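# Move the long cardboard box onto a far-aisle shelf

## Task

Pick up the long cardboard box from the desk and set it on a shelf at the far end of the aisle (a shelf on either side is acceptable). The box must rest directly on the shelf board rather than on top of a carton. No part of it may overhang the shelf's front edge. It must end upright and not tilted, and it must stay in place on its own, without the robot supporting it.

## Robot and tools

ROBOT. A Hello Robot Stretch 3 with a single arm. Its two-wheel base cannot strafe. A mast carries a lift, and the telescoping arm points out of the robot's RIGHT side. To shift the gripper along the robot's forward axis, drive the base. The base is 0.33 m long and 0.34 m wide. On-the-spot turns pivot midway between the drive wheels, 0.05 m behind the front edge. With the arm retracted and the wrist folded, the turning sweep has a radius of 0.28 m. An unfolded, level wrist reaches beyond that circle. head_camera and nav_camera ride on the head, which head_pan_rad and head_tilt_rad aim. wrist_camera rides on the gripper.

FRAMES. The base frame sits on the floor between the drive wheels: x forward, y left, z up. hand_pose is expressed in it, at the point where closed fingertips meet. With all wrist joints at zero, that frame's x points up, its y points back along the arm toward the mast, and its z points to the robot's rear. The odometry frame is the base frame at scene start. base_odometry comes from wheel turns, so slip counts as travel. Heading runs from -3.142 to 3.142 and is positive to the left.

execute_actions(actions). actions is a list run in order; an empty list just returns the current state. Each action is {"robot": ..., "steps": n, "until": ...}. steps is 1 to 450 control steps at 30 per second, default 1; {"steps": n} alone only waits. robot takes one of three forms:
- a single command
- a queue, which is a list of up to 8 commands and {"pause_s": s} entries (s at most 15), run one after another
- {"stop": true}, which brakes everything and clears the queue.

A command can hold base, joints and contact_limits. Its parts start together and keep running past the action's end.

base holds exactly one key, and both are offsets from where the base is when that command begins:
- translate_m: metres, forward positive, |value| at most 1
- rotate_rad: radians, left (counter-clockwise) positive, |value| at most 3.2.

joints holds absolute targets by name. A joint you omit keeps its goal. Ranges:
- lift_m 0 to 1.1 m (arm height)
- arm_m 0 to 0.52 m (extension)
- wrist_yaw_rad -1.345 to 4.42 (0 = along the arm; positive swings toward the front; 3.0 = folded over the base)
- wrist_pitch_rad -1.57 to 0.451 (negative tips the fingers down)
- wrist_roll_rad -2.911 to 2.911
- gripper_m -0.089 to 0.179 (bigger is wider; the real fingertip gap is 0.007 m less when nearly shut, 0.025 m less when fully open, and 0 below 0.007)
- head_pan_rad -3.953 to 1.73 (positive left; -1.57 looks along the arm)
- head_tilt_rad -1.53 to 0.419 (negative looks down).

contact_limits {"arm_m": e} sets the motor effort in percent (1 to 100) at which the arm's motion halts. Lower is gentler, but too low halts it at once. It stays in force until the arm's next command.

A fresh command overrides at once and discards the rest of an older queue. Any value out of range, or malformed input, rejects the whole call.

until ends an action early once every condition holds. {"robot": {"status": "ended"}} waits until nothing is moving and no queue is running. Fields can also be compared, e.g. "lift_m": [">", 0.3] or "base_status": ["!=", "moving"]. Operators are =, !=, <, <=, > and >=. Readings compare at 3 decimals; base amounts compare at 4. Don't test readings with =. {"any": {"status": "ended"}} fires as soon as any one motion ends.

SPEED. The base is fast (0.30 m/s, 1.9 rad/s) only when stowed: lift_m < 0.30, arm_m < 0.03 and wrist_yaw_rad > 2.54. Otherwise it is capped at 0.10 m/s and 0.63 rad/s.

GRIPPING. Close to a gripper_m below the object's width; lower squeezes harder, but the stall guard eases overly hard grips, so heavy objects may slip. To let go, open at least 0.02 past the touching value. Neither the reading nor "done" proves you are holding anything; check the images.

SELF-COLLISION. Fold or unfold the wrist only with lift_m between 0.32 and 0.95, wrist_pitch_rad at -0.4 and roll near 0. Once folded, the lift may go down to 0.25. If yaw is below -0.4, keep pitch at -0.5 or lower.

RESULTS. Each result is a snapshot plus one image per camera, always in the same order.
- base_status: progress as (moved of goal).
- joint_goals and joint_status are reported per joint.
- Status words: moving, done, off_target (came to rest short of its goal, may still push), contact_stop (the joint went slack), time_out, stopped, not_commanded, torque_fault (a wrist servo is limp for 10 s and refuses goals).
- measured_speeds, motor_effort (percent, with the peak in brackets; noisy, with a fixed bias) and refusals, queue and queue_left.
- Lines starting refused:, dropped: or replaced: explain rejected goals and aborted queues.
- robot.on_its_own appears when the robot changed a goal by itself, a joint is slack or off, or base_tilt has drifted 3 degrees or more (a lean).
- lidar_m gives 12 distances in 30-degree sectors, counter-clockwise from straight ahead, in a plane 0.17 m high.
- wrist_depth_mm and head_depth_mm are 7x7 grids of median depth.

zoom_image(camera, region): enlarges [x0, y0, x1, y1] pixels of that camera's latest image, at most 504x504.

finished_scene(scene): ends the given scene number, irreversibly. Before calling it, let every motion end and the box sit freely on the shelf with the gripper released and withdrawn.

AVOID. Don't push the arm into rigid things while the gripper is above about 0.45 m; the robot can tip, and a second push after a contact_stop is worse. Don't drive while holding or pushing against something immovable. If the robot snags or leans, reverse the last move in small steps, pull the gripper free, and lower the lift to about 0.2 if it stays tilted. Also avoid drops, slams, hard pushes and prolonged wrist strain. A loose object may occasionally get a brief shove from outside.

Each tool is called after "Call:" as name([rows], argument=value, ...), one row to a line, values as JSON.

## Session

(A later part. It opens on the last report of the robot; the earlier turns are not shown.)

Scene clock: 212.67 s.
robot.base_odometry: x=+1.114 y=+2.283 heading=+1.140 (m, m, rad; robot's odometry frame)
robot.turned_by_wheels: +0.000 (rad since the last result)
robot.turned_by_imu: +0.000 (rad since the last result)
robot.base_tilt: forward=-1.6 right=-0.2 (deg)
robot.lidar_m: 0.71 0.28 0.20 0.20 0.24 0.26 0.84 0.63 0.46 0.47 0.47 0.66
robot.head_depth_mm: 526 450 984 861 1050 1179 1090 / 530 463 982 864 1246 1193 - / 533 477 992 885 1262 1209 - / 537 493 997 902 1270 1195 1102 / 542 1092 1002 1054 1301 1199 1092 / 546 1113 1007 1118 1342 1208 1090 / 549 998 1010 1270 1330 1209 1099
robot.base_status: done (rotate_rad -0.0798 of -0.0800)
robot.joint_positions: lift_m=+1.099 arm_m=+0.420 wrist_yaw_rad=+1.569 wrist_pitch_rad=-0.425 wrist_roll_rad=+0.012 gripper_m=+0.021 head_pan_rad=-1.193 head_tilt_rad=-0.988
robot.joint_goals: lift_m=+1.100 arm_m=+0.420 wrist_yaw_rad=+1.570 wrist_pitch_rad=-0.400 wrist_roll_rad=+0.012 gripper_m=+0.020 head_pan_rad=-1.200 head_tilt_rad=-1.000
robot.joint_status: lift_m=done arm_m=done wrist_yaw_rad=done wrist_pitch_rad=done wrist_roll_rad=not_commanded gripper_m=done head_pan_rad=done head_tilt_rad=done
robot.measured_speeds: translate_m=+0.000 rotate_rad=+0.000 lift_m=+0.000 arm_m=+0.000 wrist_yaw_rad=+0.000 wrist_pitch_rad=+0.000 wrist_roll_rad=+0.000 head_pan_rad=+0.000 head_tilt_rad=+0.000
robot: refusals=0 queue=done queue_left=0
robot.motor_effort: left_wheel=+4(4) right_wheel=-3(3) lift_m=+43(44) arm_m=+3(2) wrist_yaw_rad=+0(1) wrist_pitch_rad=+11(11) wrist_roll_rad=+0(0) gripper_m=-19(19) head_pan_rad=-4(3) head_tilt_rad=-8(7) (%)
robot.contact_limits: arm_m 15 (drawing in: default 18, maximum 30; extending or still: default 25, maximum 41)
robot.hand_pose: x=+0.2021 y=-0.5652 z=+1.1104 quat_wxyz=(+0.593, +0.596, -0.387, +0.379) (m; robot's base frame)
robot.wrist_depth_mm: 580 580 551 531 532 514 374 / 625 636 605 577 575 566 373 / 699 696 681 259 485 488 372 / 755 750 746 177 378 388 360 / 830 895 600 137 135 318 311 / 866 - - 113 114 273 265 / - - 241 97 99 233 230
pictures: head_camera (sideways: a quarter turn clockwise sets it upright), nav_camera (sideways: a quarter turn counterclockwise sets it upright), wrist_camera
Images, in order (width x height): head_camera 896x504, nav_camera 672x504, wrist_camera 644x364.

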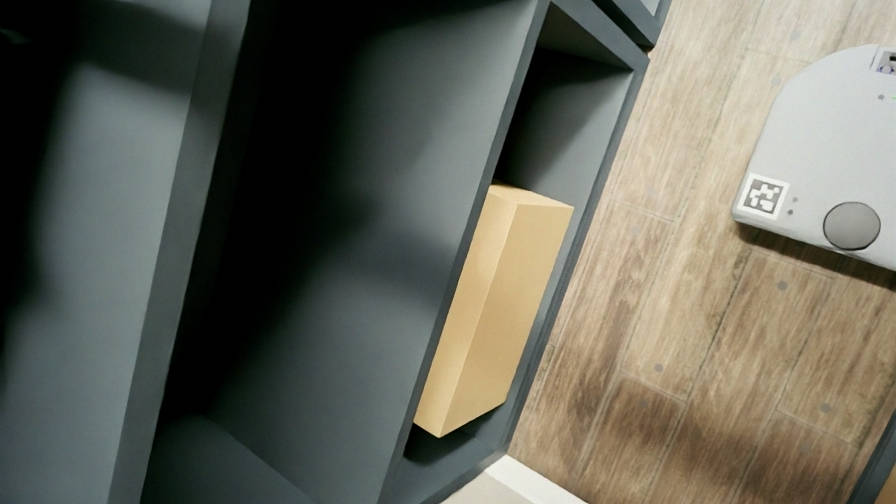

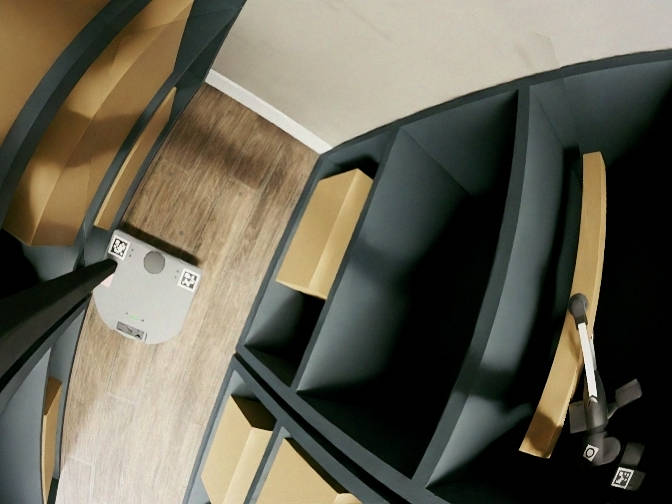

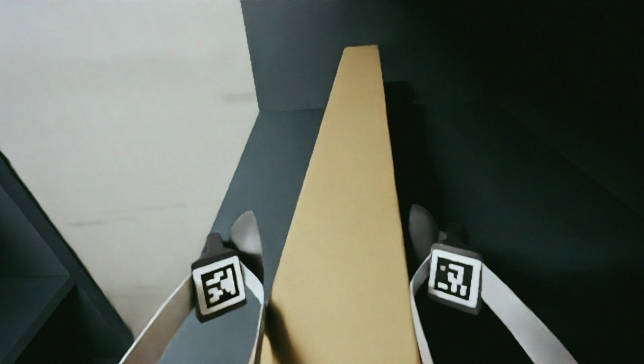

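Over the shelf, near the front edge. Extend a bit more, lower, release, withdraw.

Call:
execute_actions([
  {"robot":[{"joints":{"arm_m":0.5},"contact_limits":{"arm_m":15}},{"joints":{"lift_m":1.04}}],"steps":300,"until":{"robot":{"status":"ended"}}},
  {"robot":[{"joints":{"gripper_m":0.1}},{"joints":{"lift_m":1.1}},{"joints":{"arm_m":0.0}}],"steps":450,"until":{"robot":{"queue":["!=","running"]}}},
])

Scene clock: 227.87 s.
robot.base_odometry: x=+1.114 y=+2.283 heading=+1.140 (m, m, rad; robot's odometry frame)
robot.turned_by_wheels: +0.000 (rad since the last result)
robot.turned_by_imu: +0.000 (rad since the last result)
robot.base_tilt: forward=-1.6 right=-0.2 (deg)
robot.lidar_m: 0.71 0.28 0.20 0.20 0.24 0.26 0.84 0.63 0.46 0.47 0.47 0.66
robot.head_depth_mm: 505 - - 841 1045 1181 1089 / - - - 848 1241 1189 - / - - - 870 1269 1217 - / - - - 908 1269 1198 1104 / - - - 1069 1296 1211 1092 / 515 520 985 1136 1344 1207 1097 / 549 941 1010 1308 1328 1208 1101
robot.base_status: done (rotate_rad -0.0798 of -0.0800)
robot.joint_positions: lift_m=+1.099 arm_m=+0.000 wrist_yaw_rad=+1.569 wrist_pitch_rad=-0.419 wrist_roll_rad=+0.012 gripper_m=+0.100 head_pan_rad=-1.193 head_tilt_rad=-0.988
robot.joint_goals: lift_m=+1.100 arm_m=+0.000 wrist_yaw_rad=+1.570 wrist_pitch_rad=-0.400 wrist_roll_rad=+0.012 gripper_m=+0.100 head_pan_rad=-1.200 head_tilt_rad=-1.000
robot.joint_status: lift_m=done arm_m=done wrist_yaw_rad=done wrist_pitch_rad=done wrist_roll_rad=not_commanded gripper_m=done head_pan_rad=done head_tilt_rad=done
robot.measured_speeds: translate_m=+0.000 rotate_rad=+0.000 lift_m=+0.000 arm_m=+0.000 wrist_yaw_rad=+0.000 wrist_pitch_rad=+0.000 wrist_roll_rad=+0.000 head_pan_rad=+0.000 head_tilt_rad=+0.000
robot: refusals=0 queue=done queue_left=0
robot.motor_effort: left_wheel=+3(3) right_wheel=-3(3) lift_m=+42(45) arm_m=-2(3) wrist_yaw_rad=+1(0) wrist_pitch_rad=+8(10) wrist_roll_rad=+0(0) gripper_m=-1(77) head_pan_rad=-3(3) head_tilt_rad=-8(9) (%)
robot.hand_pose: x=+0.2029 y=-0.1457 z=+1.1117 quat_wxyz=(+0.591, +0.595, -0.389, +0.381) (m; robot's base frame)
robot.wrist_depth_mm: 533 548 583 584 570 549 535 / 587 578 641 631 627 591 588 / 581 615 685 689 706 541 497 / 389 689 778 795 776 719 389 / 376 805 851 886 873 792 344 / 514 855 - - 986 814 757 / 458 550 - - - 674 685
pictures: head_camera (sideways: a quarter turn clockwise sets it upright), nav_camera (sideways: a quarter turn counterclockwise sets it upright), wrist_camera
Images, in order (width x height): head_camera 896x504, nav_camera 672x504, wrist_camera 644x364.

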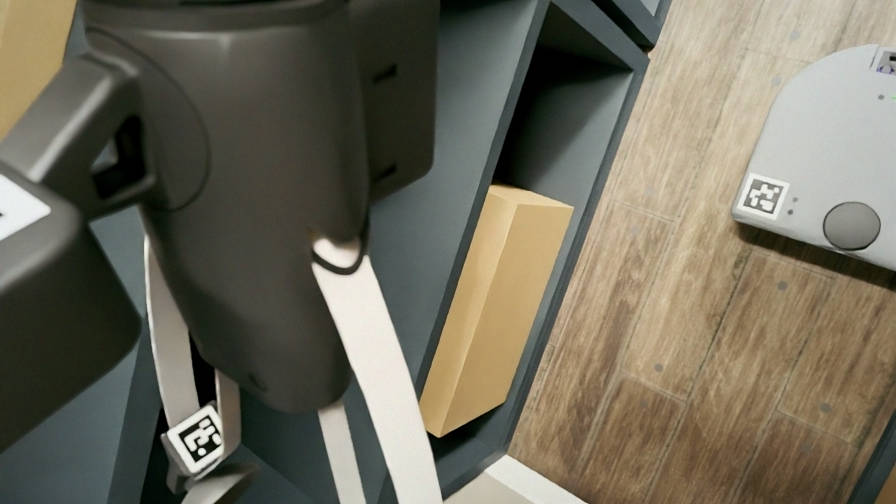

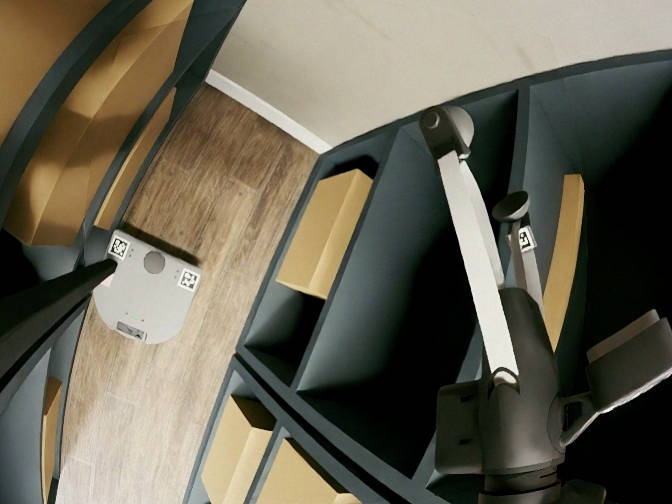

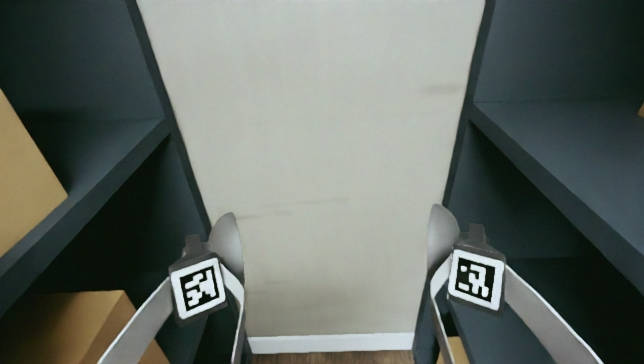

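Call:
finished_scene(scene=1)

The scene is finished: the task was done.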